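# Free the wheel balancer and shift weights to level it

## Task

Push the balancer's lever down so the wheel is released, then reposition the two weights on the tyre until the bubble in the hub's level comes to rest entirely inside the ring marked on that level. When finished, the lever must still be down and both weights must sit wholly on the tyre, staying that way without the robot holding anything in place, and the gripper must have released everything and backed away.

## Robot and tools

Robot: one xArm5-type arm with a two-finger parallel gripper. It has five joints: a waist turning about a vertical axis, then shoulder, elbow and wrist pitch bending in a single vertical plane that contains the waist axis, then a wrist roll. The fingers can therefore only point within that plane; they can never aim sideways out of it. Tilted grippers on straight paths often stall (held or off_target). Joint ranges in rad: waist -6.283 to 6.283, shoulder -2.059 to 2.094, elbow -3.927 to 0.192, wrist pitch -1.693 to 3.142, wrist roll -6.283 to 6.283. Load limits in N m: waist 47, shoulder 47, elbow 28.2, wrist pitch 18.8, wrist roll 18.8; a held object adds to them. Hitting a limit causes a torque fault: the arm backs that joint off, freezes 10 s and drops the rest of the call.

Frames: the scene frame has its origin on the table top beneath the arm base, +z up, +y to the left when facing along +x. The base may sit slightly tilted. The gripper frame: fingers point along +z, they open and close along y. end_effector_position is the spot between the closed pads, about 2 cm short of the fingertips; closing pushes the tips about 10 mm further along +z. Reported hand position gets less accurate at long reach.

execute_actions(actions, pictures). actions is a list holding zero or one item. Empty list: just report the current state. An item with rows (1 to 15 rows) and optional steps (1 to 15, default 15) is a motion; each row is used for one control step of 1/30 s and the final row repeats to fill the steps. An item with only steps (up to 300) is a wait counted from the previous result, including your reply time. Each row is 7 numbers, each in [-1, 1]: dx, dy, dz, rx, ry, rz, opening. The first six are an offset in the gripper's own axes, measured from the gripper pose in the latest result that shows it (or, before any such result, and for second and later calls in one reply, from where the robot is when the action begins). Every row is measured from that same base pose, not chained. Scale: 1.0 equals 0.6 m for dx, dy, dz and 180 degrees for the rotation; rx, ry, rz form a single rotation vector. opening is absolute: +1 fully open (0.084 m), -1 closed. All-zero offsets are not a pause; they pull the gripper back to the base pose. pictures (true/false) chooses whether camera images come back; by default they do. A rejected call sends nothing.

move(target, speed). target is one 7-number row with the same layout, frame, scale and reference pose as above; it is an offset, not a pose, with an absolute opening that is sent at the start. The gripper follows a straight line toward it, taking the shorter rotation. speed is top speed in m/s, 0.002 to 0.5 (default 0.25), with turning capped at double that in rad/s. Paths last 0.5 to 10 s and stop early after 10 s. The path ignores obstacles, the hand lags and may overshoot the speed, especially with the arm almost straight. Faster contact and a target set deeper beyond the contact both push harder. The result adds a move: line: done (resting near target), off_target, moving, held or fault, plus limits acting (paced means the sent pose was clipped; held means the clearance check stopped some steps, after which the arm may lurch fast), and the remaining distance.

wait(seconds): 0 to 10 s with nothing new sent. zoom_image(camera, region): enlarges a region [x0, y0, x1, y1] in pixels, origin top-left, at most 504 by 504, from the latest image of cam_head_left, cam_head_right, cam_high, cam_low or cam_wrist (each 504x504). read_manual(section): returns licence text only, default "licences". finished_scene(scene): ends scene number scene (1 or 2) irreversibly and grades it; the goal must already hold and keep holding.

Control behaviour: each step, the commanded pose is clipped to within 70 mm and 16 degrees of the measured pose, and damped inverse kinematics moves toward it; joint targets move at most 3.14 rad/s, reaching that in 0.16 s, all joints arriving together. Distant targets are often not reached in one action; read the pose afterwards and send the remainder. Between actions the arm only continues to the last clipped pose. The simulation keeps running while you think and write.

Results: a state line with position (m), orientation quaternion wxyz and linear (m/s) and angular (rad/s) velocities in the scene frame; Joint positions from base outward; grip_measured on the opening scale; Hand target (the pose the controller is currently heading to); pose unreachable and HELD marks where the clearance check altered or blocked commands (a base mounting block counts as arm); MOTOR HOT from 65 °C and OVER-TEMPERATURE FAULT at 80 °C, when brakes lock until cooled. Holding loads heats motors.

Gripping: to hold something, command an opening well below grip_measured; lower squeezes harder, up to about 24 N per pad for objects up to about 6 cm. Fast closing can overshoot that force. Repeating grip_measured keeps a light hold; wide parts may slip.

Cautions: objects may be tugged from the gripper or nudged at random. Never let anything fall or be knocked off the table. Approach contacts slowly and aim only slightly past them; avoid slams, drops and heavy pushing. At the end, open and retreat so nothing depends on the robot.

Each tool is called after ">>>" as name(argument=value, ...), one argument or row to a line, values as JSON.

## Session

>>> execute_actions(
  actions=[],
)

Scene clock: 0.00 s of 6000.00 s.
end_effector_position=(+0.4422, +0.0331, +0.2974) grip_measured=+1.00 end_effector_quat_wxyz=(-0.137, +0.858, -0.180, +0.462) end_effector_velocity=(-0.000, -0.000, -0.000) end_effector_angular_velocity=(-0.000, +0.001, -0.000)
Joint positions: [ 0.042 -0.168 -0.177 -0.646  0.489  0.084]
Joint velocities: [-0.     0.     0.001 -0.     0.     0.   ]
Hand target: +0.442, +0.033, +0.297; -0.137, +0.858, -0.180, +0.462

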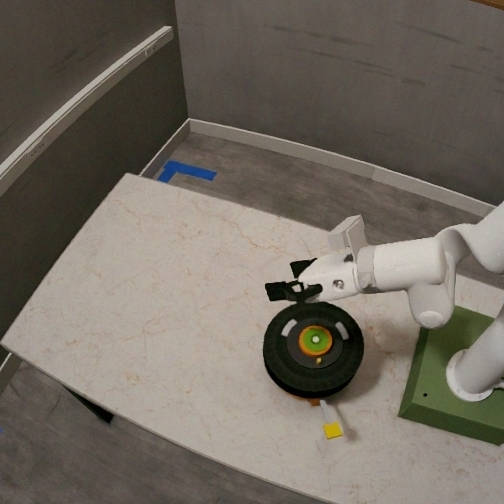

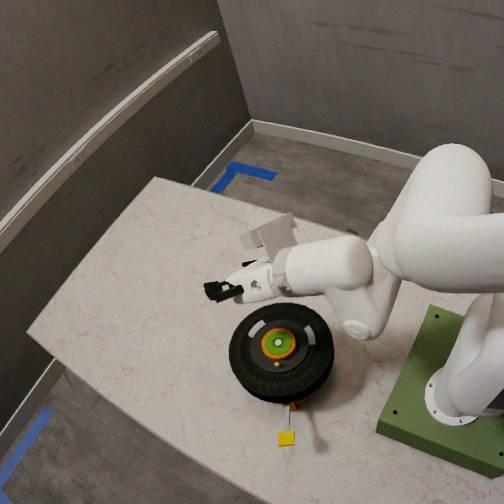

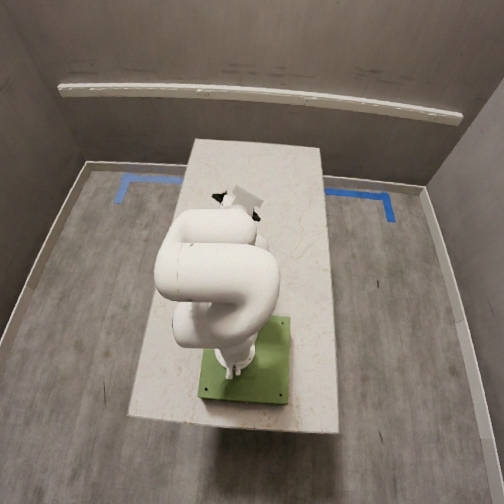

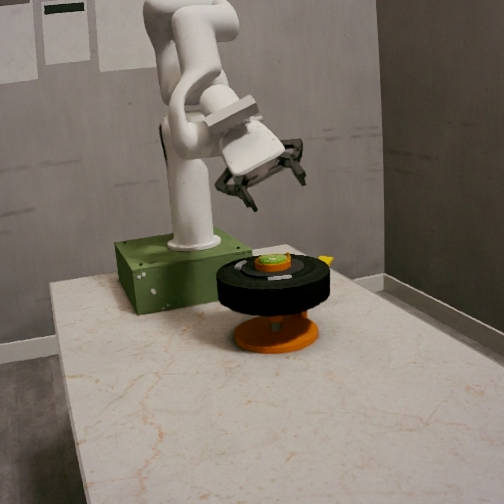

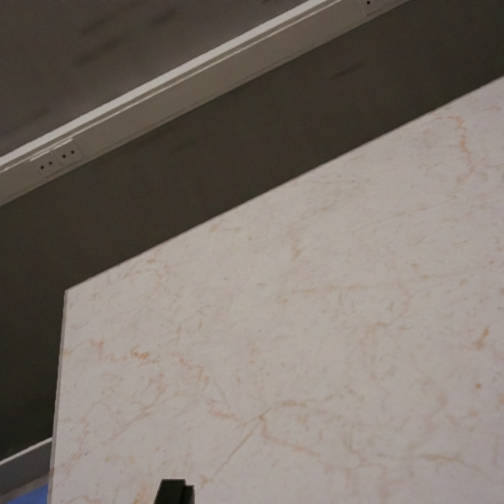

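>>> zoom_image(
  camera="cam_head_left",
  region=[240, 280, 400, 460],
)

>>> zoom_image(
  camera="cam_low",
  region=[200, 230, 360, 370],
)

>>> zoom_image(
  camera="cam_head_right",
  region=[210, 290, 370, 460],
)

Region (240, 280, 400, 460) of cam_head_left's 504x504 image, scaled by 2.800, with more detail than that image has.

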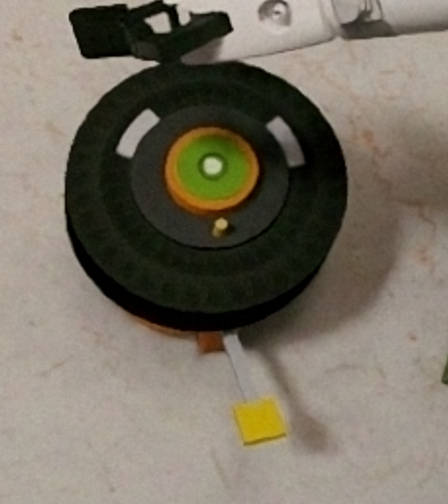

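Region (200, 230, 360, 370) of cam_low's 504x504 image, scaled by 3.150, with more detail than that image has; it fills the top 441 rows of this view, and the rest is white.

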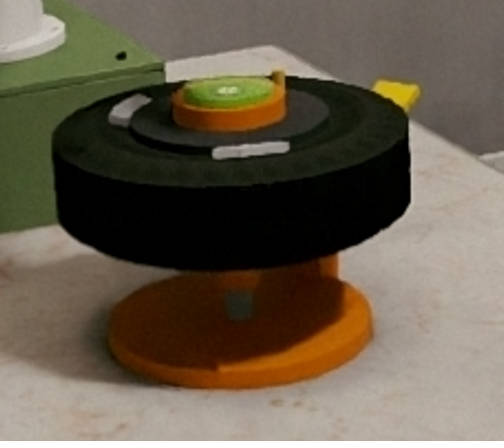

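Region (210, 290, 370, 460) of cam_head_right's 504x504 image, scaled by 2.965, with more detail than that image has; it fills the left 474 columns of this view, and the rest is white.

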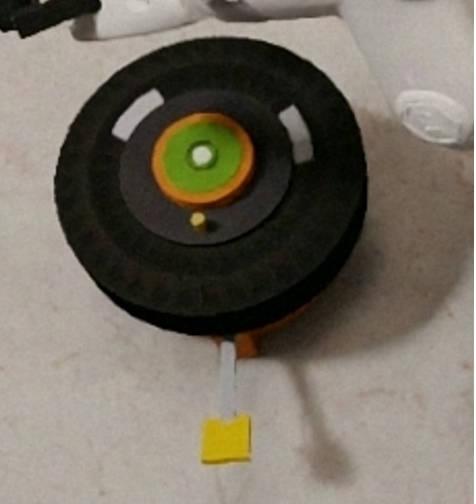

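>>> move(
  target=[-0.0628, 0.0317, -0.2762, -0.0801, -0.3128, -0.1421, 1],
)

Scene clock: 24.40 s of 6000.00 s.
end_effector_position=(+0.2797, +0.0210, +0.3507) grip_measured=+1.00 end_effector_quat_wxyz=(-0.003, +0.999, +0.037, -0.000) end_effector_velocity=(+0.000, -0.000, +0.001) end_effector_angular_velocity=(-0.000, +0.001, +0.002)
Joint positions: [ 0.045 -0.686 -0.586  1.286  0.007  0.084]
Joint velocities: [-0.     0.001 -0.004  0.004 -0.002 -0.   ]
Hand target: +0.280, +0.021, +0.351; -0.003, +0.999, +0.037, -0.000
Off the commanded pose: 0.000 m, 0 deg.
After step 90, 18.77 s passed at rest.
move: done

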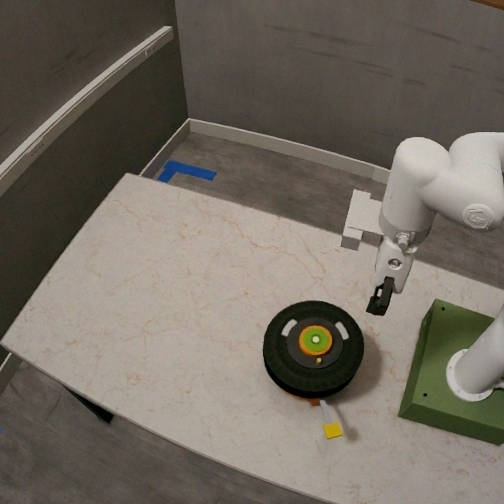

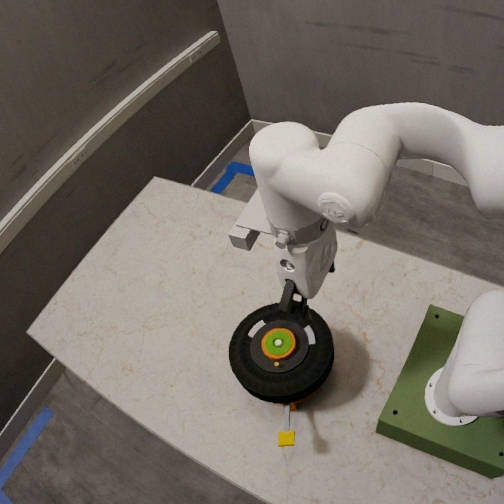

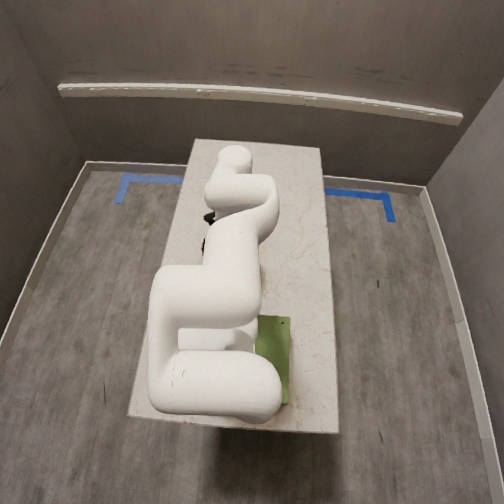

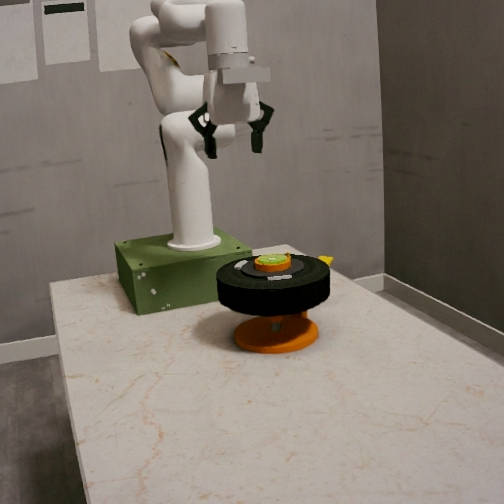

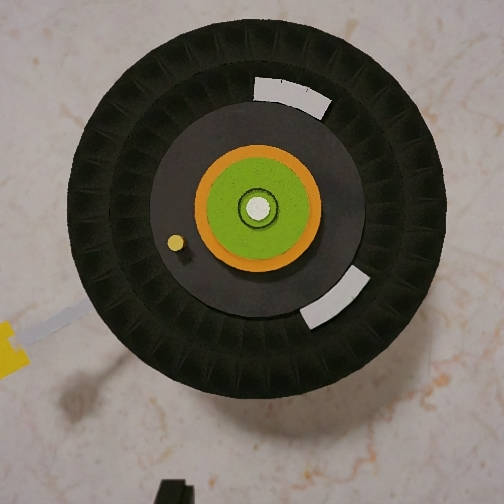

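>>> zoom_image(
  camera="cam_wrist",
  region=[140, 60, 400, 340],
)

>>> move(
  target=[-0.03, -0.12, 0.1, 0, 0, 0, 1],
)

Region (140, 60, 400, 340) of cam_wrist's 504x504 image, scaled by 1.800, with more detail than that image has; it fills the left 468 columns of this view, and the rest is white.

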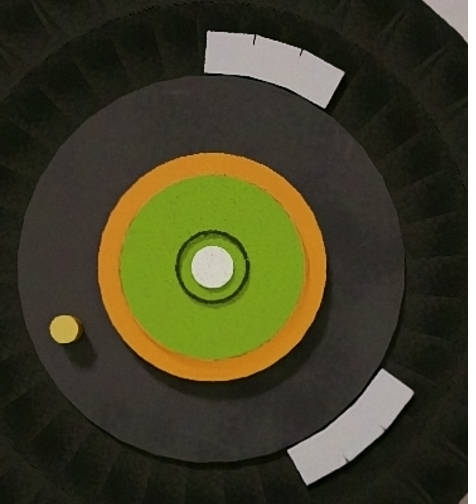

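Scene clock: 33.80 s of 6000.00 s.
end_effector_position=(+0.2567, +0.0917, +0.2915) grip_measured=+1.00 end_effector_quat_wxyz=(-0.001, +0.999, +0.036, +0.001) end_effector_velocity=(-0.001, +0.001, -0.002) end_effector_angular_velocity=(-0.001, +0.003, +0.000)
Joint positions: [ 0.309 -0.682 -0.416  1.111  0.272  0.084]
Joint velocities: [ 0.004  0.002  0.005 -0.003  0.004  0.   ]
Hand target: +0.256, +0.092, +0.291; -0.001, +0.999, +0.037, +0.000
Off the commanded pose: 0.000 m, 0 deg.
After step 90, 5.53 s passed at rest.
move: done

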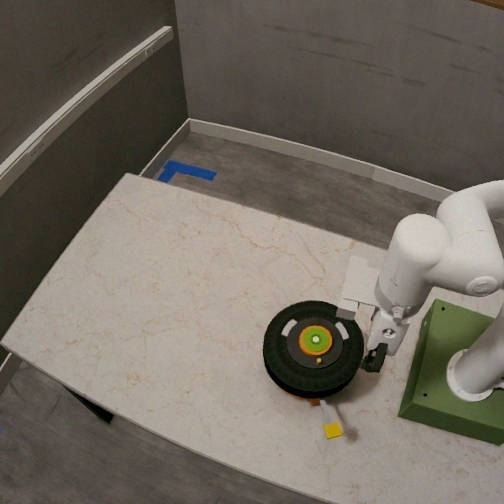

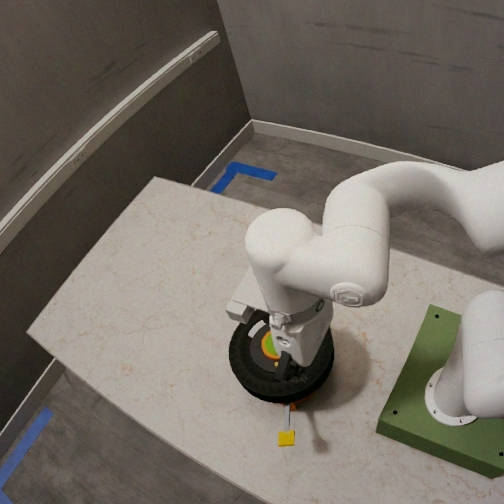

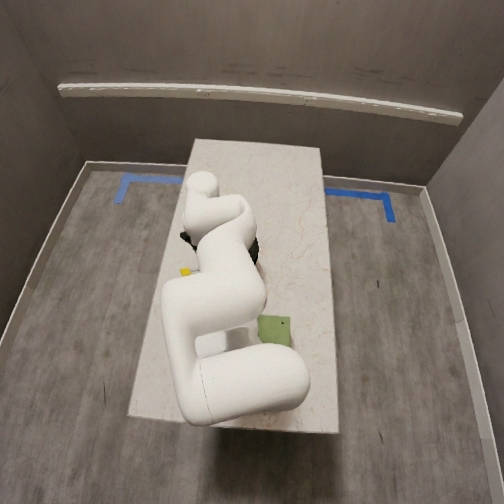

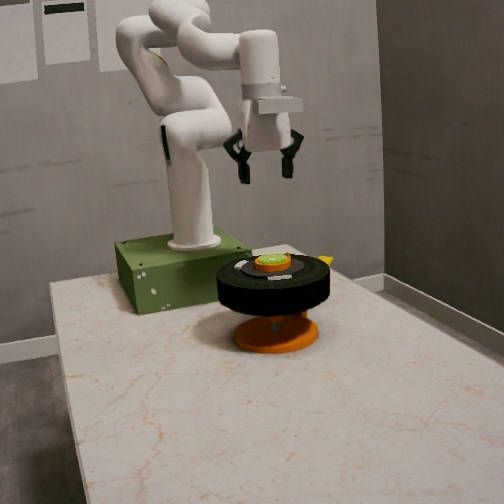

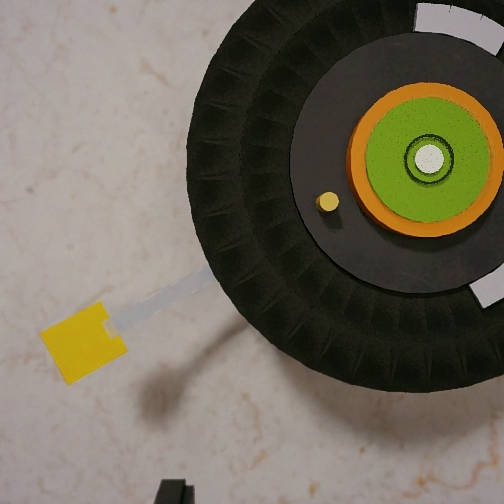

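>>> zoom_image(
  camera="cam_wrist",
  region=[280, 0, 504, 310],
)

>>> zoom_image(
  camera="cam_wrist",
  region=[20, 240, 260, 420],
)

Region (280, 0, 504, 310) of cam_wrist's 504x504 image, scaled by 1.626, with more detail than that image has.

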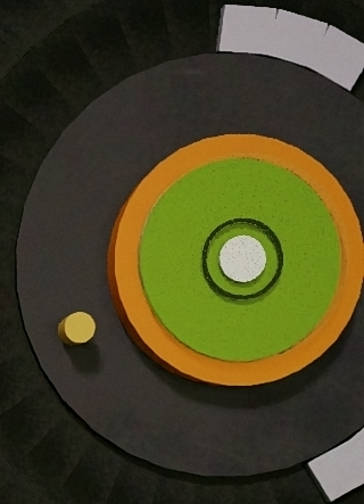

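Region (20, 240, 260, 420) of cam_wrist's 504x504 image, scaled by 2.100, with more detail than that image has; it fills the top 378 rows of this view, and the rest is white.

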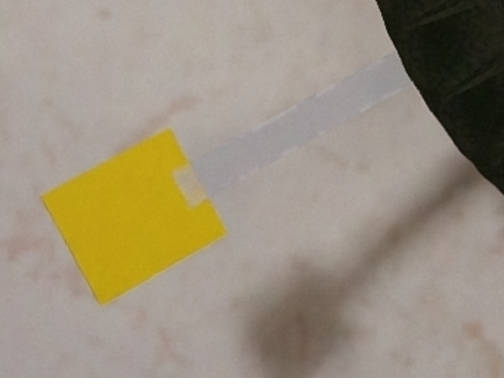

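>>> move(
  target=[0.0303, -0.2055, 0.2358, 0, 0, 0, -1],
)

Scene clock: 57.30 s of 6000.00 s.
end_effector_position=(+0.2662, +0.2165, +0.1506) grip_measured=-1.00 end_effector_quat_wxyz=(+0.000, +0.999, +0.036, +0.002) end_effector_velocity=(+0.000, +0.001, -0.001) end_effector_angular_velocity=(-0.001, +0.001, +0.001)
Joint positions: [ 0.647 -0.061 -0.448  0.519  0.61   0.   ]
Joint velocities: [ 0.002  0.007 -0.003 -0.002  0.001  0.   ]
Hand target: +0.266, +0.217, +0.150; +0.000, +0.999, +0.036, +0.002
Off the commanded pose: 0.000 m, 0 deg.
After step 90, 19.20 s passed at rest.
move: done

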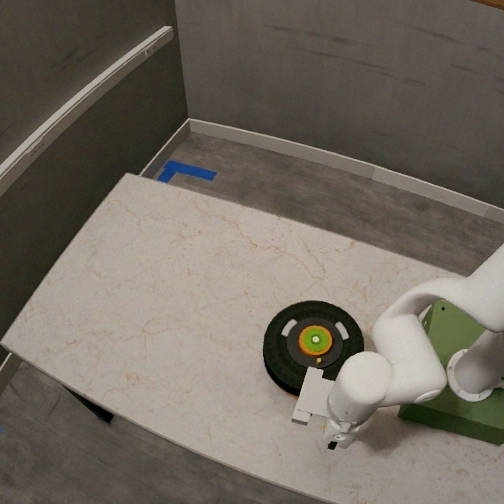

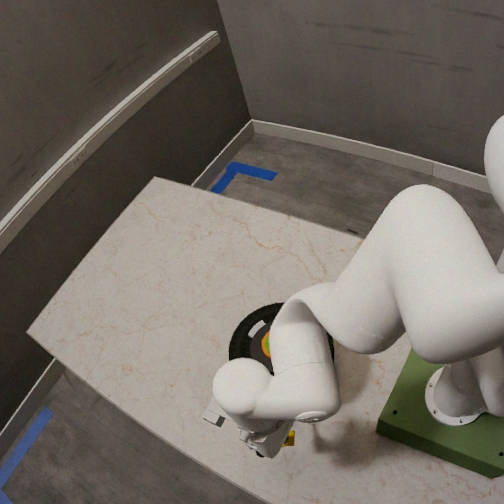

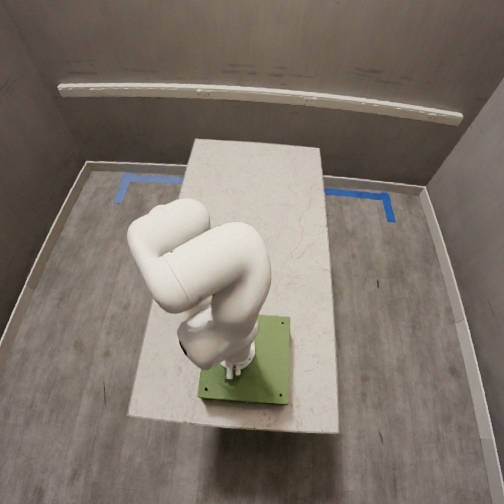

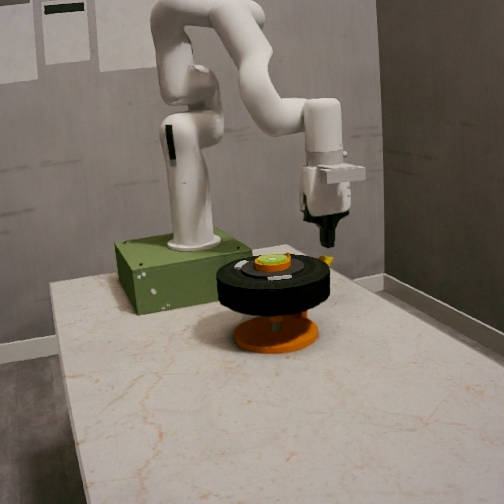

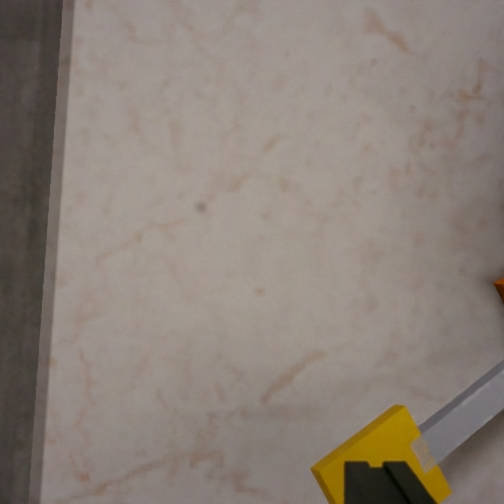

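>>> move(
  target=[0, 0, 0.09, 0, 0, 0, -1],
  speed=0.04,
)

Scene clock: 60.67 s of 6000.00 s.
end_effector_position=(+0.2664, +0.2165, +0.0965) grip_measured=-1.00 end_effector_quat_wxyz=(+0.000, +0.999, +0.036, +0.002) end_effector_velocity=(+0.001, +0.001, +0.000) end_effector_angular_velocity=(+0.003, -0.003, +0.000)
Joint positions: [ 0.647  0.138 -0.446  0.32   0.61   0.   ]
Joint velocities: [ 0.     0.001 -0.001 -0.004  0.     0.   ]
Hand target: +0.266, +0.217, +0.097; +0.000, +0.999, +0.036, +0.002
Off the commanded pose: 0.000 m, 0 deg.
move: done

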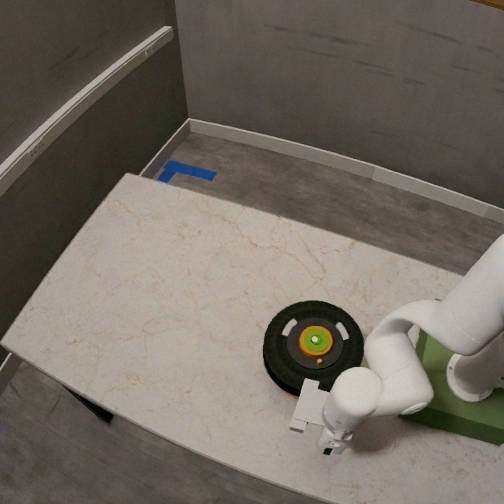

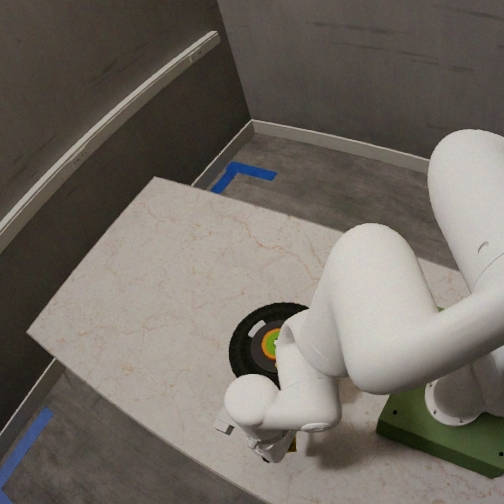

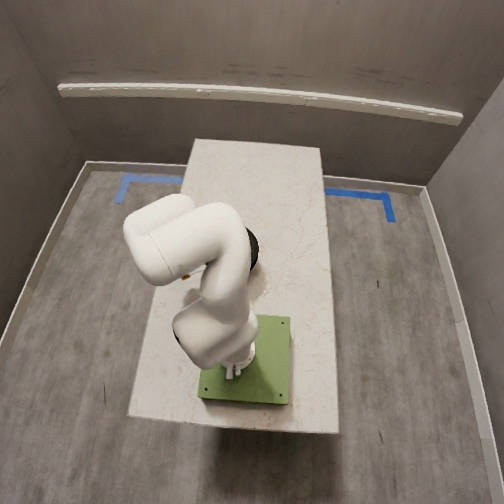

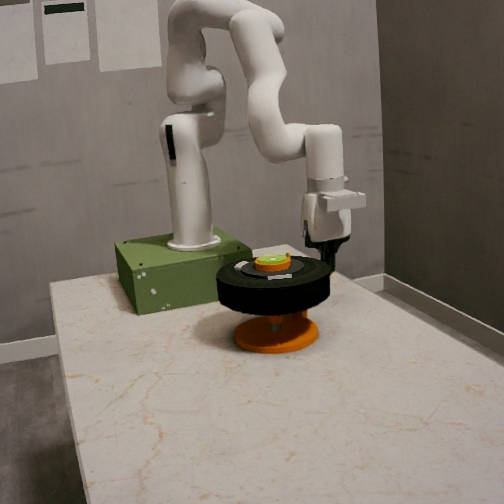

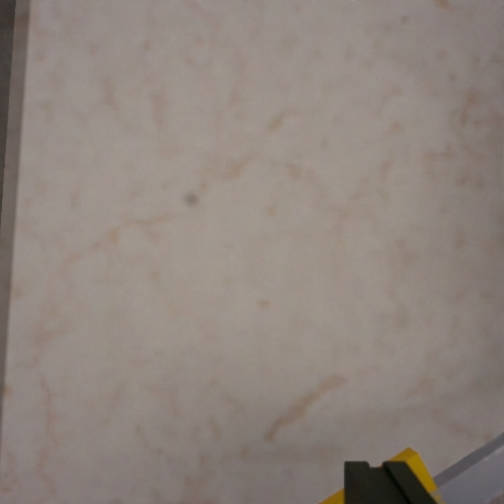

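>>> move(
  target=[0, 0, 0.04, 0, 0, 0, -1],
  speed=0.03,
)

Scene clock: 62.87 s of 6000.00 s.
end_effector_position=(+0.2665, +0.2165, +0.0726) grip_measured=-1.00 end_effector_quat_wxyz=(+0.000, +0.999, +0.036, +0.002) end_effector_velocity=(+0.000, +0.000, -0.000) end_effector_angular_velocity=(+0.001, -0.001, +0.000)
Joint positions: [ 0.647  0.234 -0.458  0.236  0.61   0.   ]
Joint velocities: [ 0.     0.002 -0.001 -0.003 -0.     0.   ]
Hand target: +0.266, +0.216, +0.072; +0.000, +0.999, +0.036, +0.002
Off the commanded pose: 0.000 m, 0 deg.
move: done

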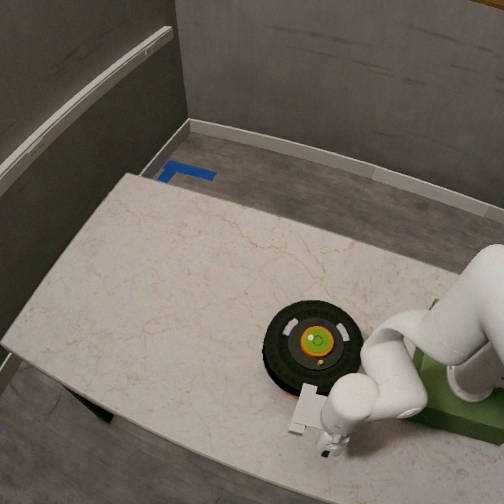

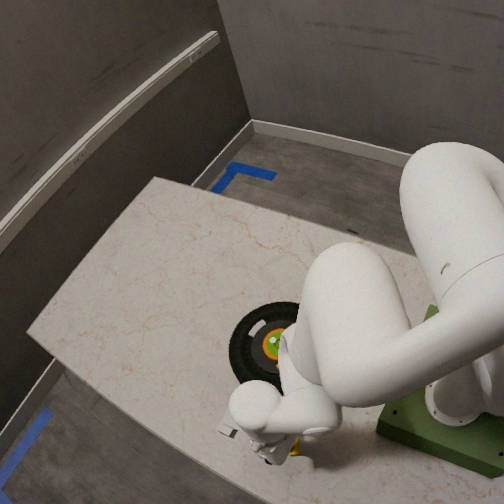

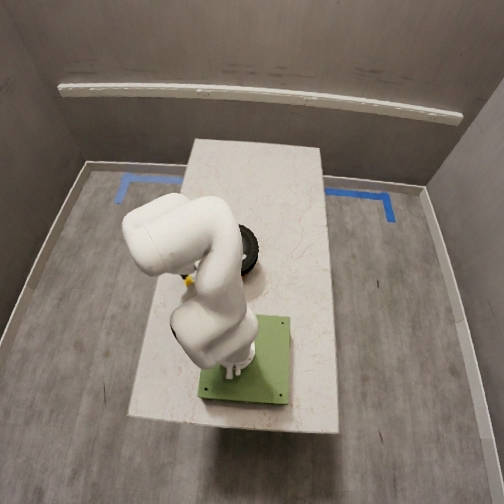

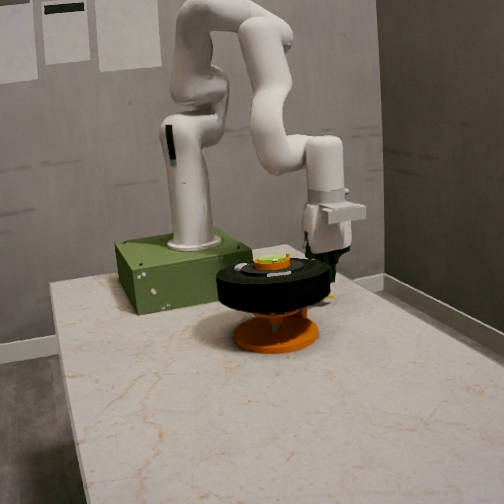

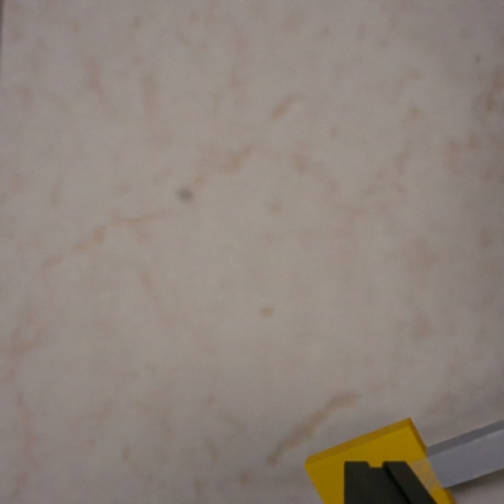

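>>> move(
  target=[0, 0, -0.15, 0, 0, 0, -1],
)

>>> move(
  target=[0.0372, 0.331, -0.25, 0, 0, 0, -1],
)

Scene clock: 66.43 s of 6000.00 s.
end_effector_position=(+0.2658, +0.2162, +0.1622) grip_measured=-1.00 end_effector_quat_wxyz=(+0.000, +0.999, +0.036, +0.002) end_effector_velocity=(+0.001, +0.001, +0.003) end_effector_angular_velocity=(+0.003, -0.004, +0.001)
Joint positions: [ 0.647 -0.1   -0.452  0.564  0.61   0.   ]
Joint velocities: [ 0.    -0.006 -0.002  0.003 -0.     0.   ]
Hand target: +0.266, +0.216, +0.163; +0.000, +0.999, +0.036, +0.002
Off the commanded pose: 0.001 m, 0 deg.
move: done

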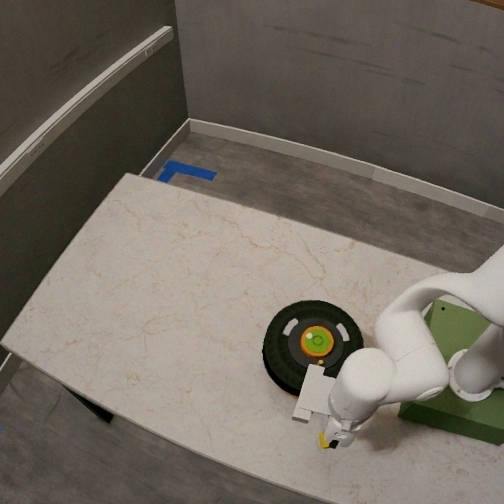

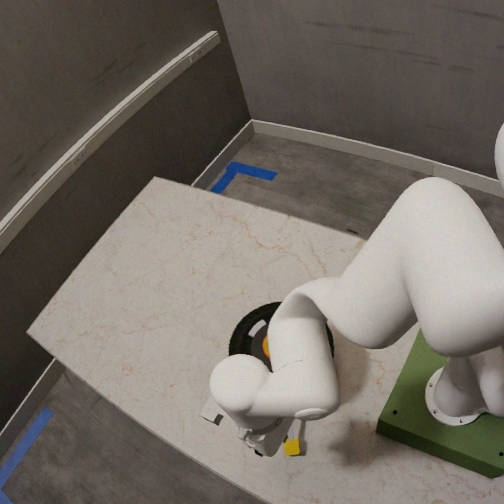

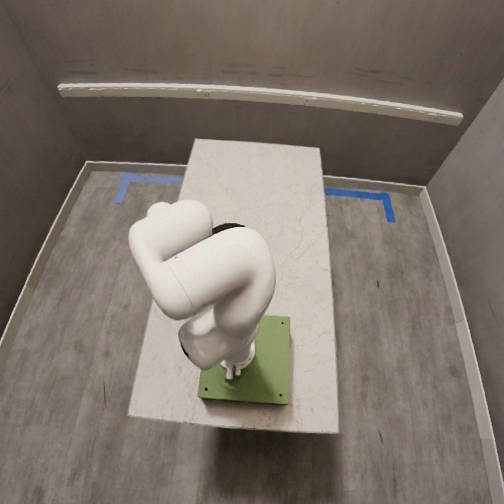

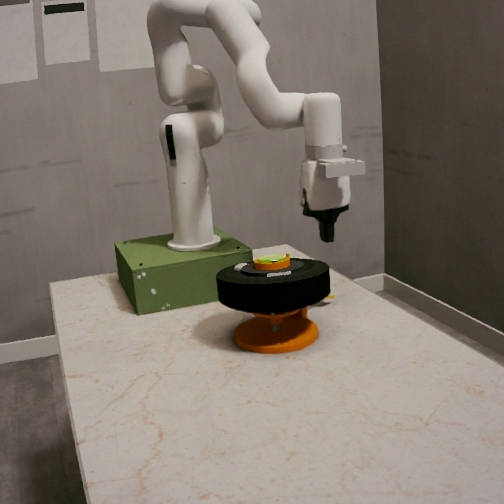

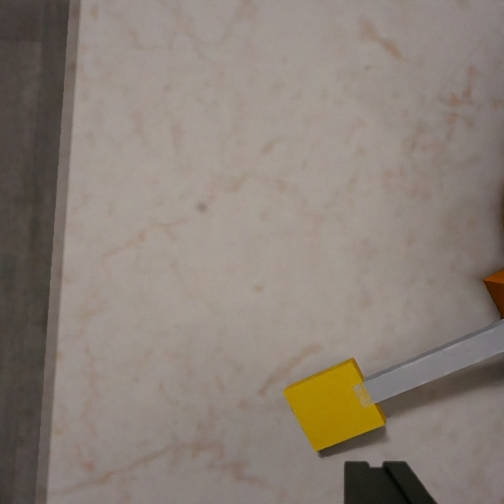

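Scene clock: 67.90 s of 6000.00 s.
end_effector_position=(+0.3018, +0.0201, +0.3122) grip_measured=-1.00 end_effector_quat_wxyz=(-0.003, +0.999, +0.036, +0.001) end_effector_velocity=(+0.001, -0.001, +0.002) end_effector_angular_velocity=(+0.000, -0.004, -0.001)
Joint positions: [ 0.035 -0.576 -0.544  1.131 -0.002  0.   ]
Joint velocities: [-0.005 -0.002 -0.004  0.002 -0.004  0.   ]
Hand target: +0.302, +0.020, +0.313; -0.003, +0.999, +0.036, +0.002
Off the commanded pose: 0.000 m, 0 deg.
move: done

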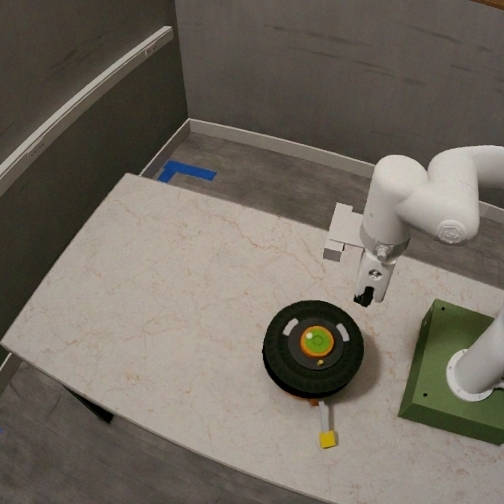

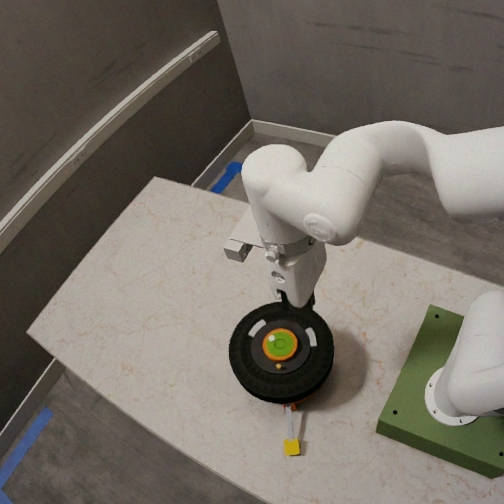

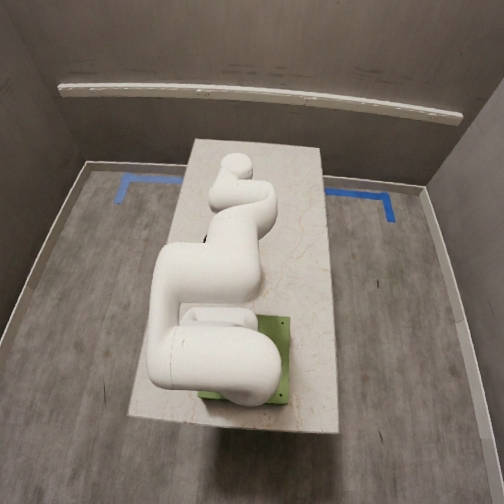

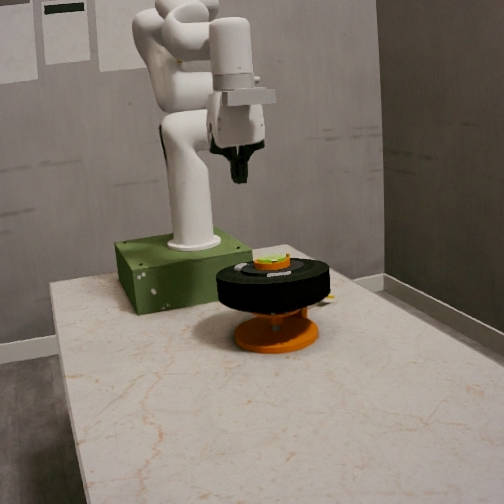

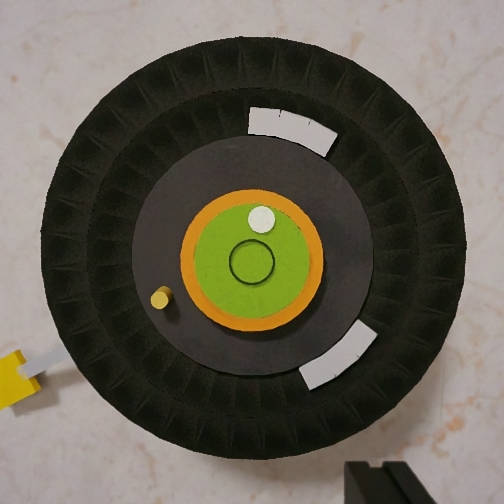

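>>> zoom_image(
  camera="cam_low",
  region=[210, 245, 340, 325],
)

>>> zoom_image(
  camera="cam_wrist",
  region=[120, 90, 420, 410],
)

Region (210, 245, 340, 325) of cam_low's 504x504 image, scaled by 3.877, with more detail than that image has; it fills the top 310 rows of this view, and the rest is white.

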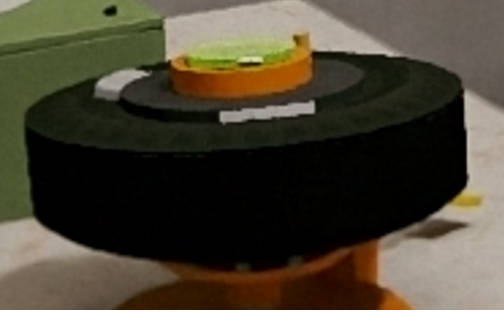

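Region (120, 90, 420, 410) of cam_wrist's 504x504 image, scaled by 1.575, with more detail than that image has; it fills the left 472 columns of this view, and the rest is white.

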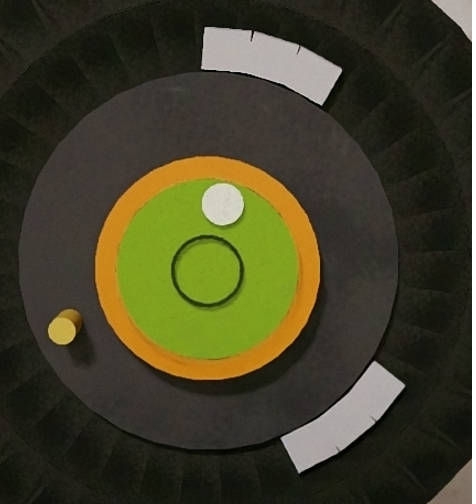

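>>> move(
  target=[0.0137, 0.0279, 0.2203, 0, 0, -0.2194, 0.36],
)

Scene clock: 102.87 s of 6000.00 s.
end_effector_position=(+0.3119, +0.0048, +0.1802) grip_measured=+0.35 end_effector_quat_wxyz=(-0.003, +0.928, +0.372, +0.003) end_effector_velocity=(-0.000, +0.000, -0.001) end_effector_angular_velocity=(-0.000, +0.001, +0.006)
Joint positions: [-0.018 -0.268 -0.357  0.635 -0.745  0.059]
Joint velocities: [ 0.     0.004  0.002 -0.005 -0.006 -0.   ]
Hand target: +0.312, +0.005, +0.180; -0.003, +0.928, +0.372, +0.002
Off the commanded pose: 0.001 m, 0 deg.
After step 90, 30.17 s passed at rest.
move: done

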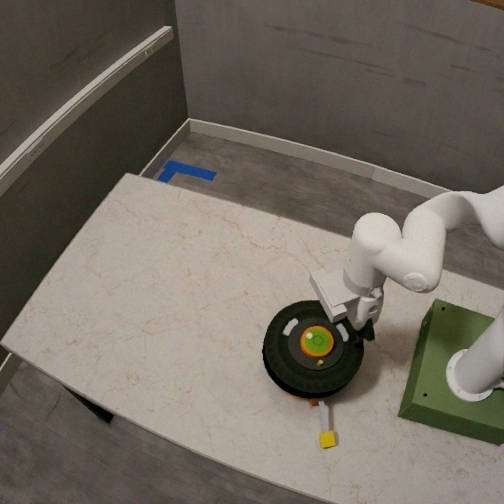

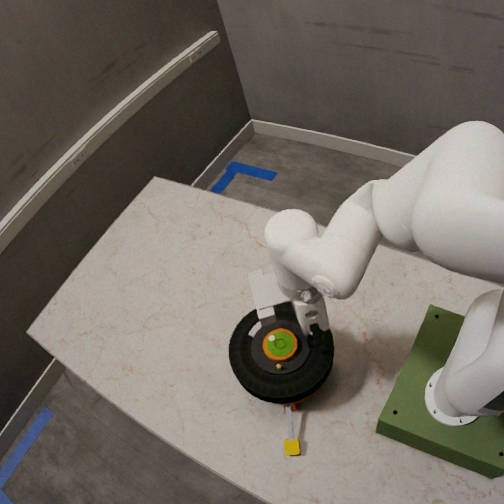

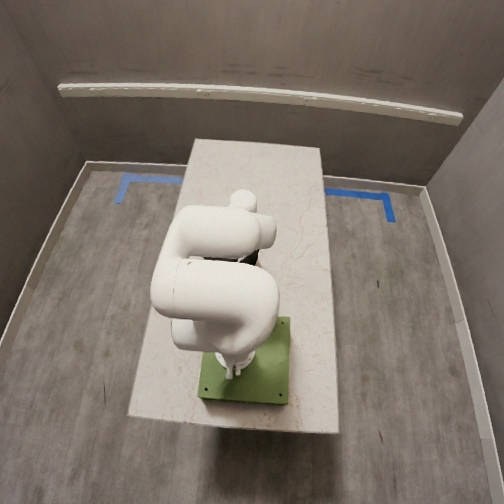

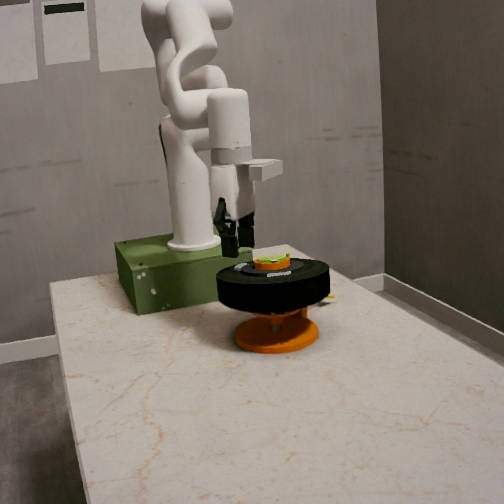

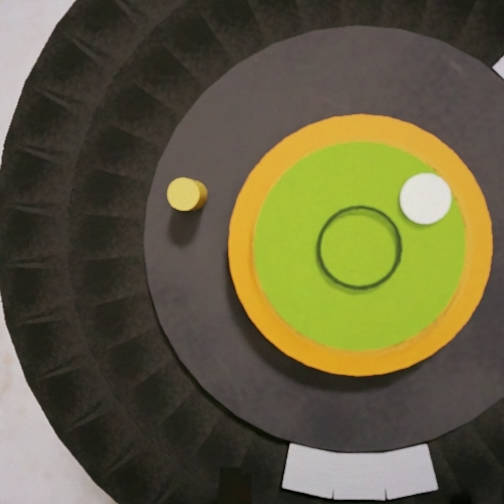

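>>> move(
  target=[-0.0067, 0.0025, 0.048, 0, 0, 0, 0.36],
  speed=0.05,
)

>>> zoom_image(
  camera="cam_low",
  region=[200, 220, 300, 300],
)

Scene clock: 109.90 s of 6000.00 s.
end_effector_position=(+0.3103, +0.0012, +0.1515) grip_measured=+0.35 end_effector_quat_wxyz=(-0.003, +0.928, +0.372, +0.003) end_effector_velocity=(+0.001, -0.000, -0.000) end_effector_angular_velocity=(+0.000, -0.003, +0.000)
Joint positions: [-0.03  -0.173 -0.333  0.516 -0.757  0.059]
Joint velocities: [-0.     0.002 -0.001 -0.004 -0.    -0.   ]
Hand target: +0.310, +0.001, +0.151; -0.003, +0.928, +0.372, +0.003
Off the commanded pose: 0.000 m, 0 deg.
After step 90, 3.13 s passed at rest.
move: done

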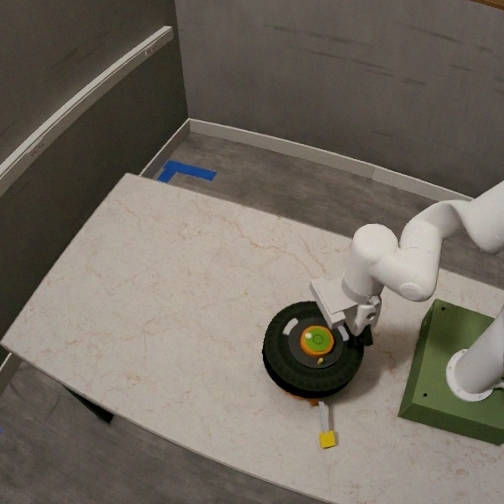

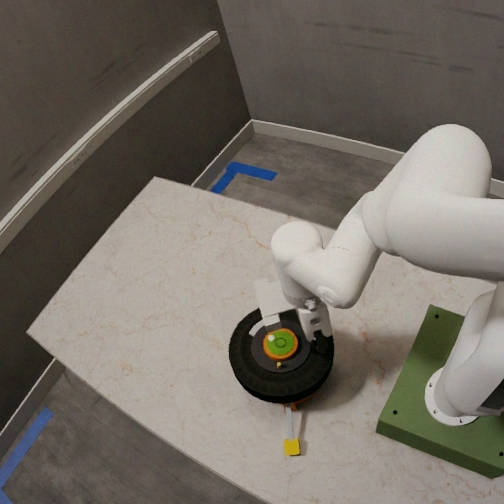

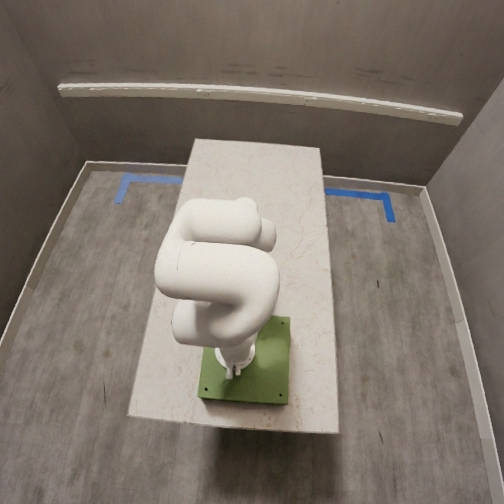

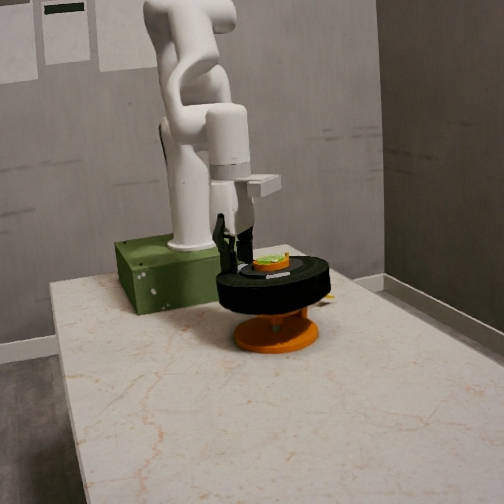

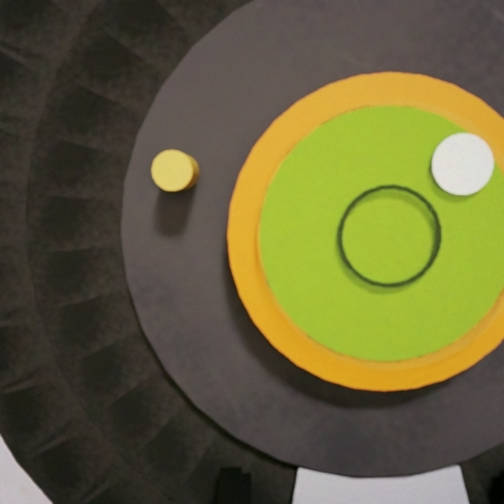

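Region (200, 220, 300, 300) of cam_low's 504x504 image, scaled by 5.040, with more detail than that image has; it fills the top 403 rows of this view, and the rest is white.

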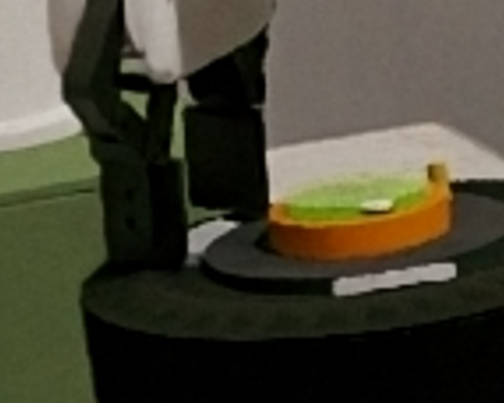

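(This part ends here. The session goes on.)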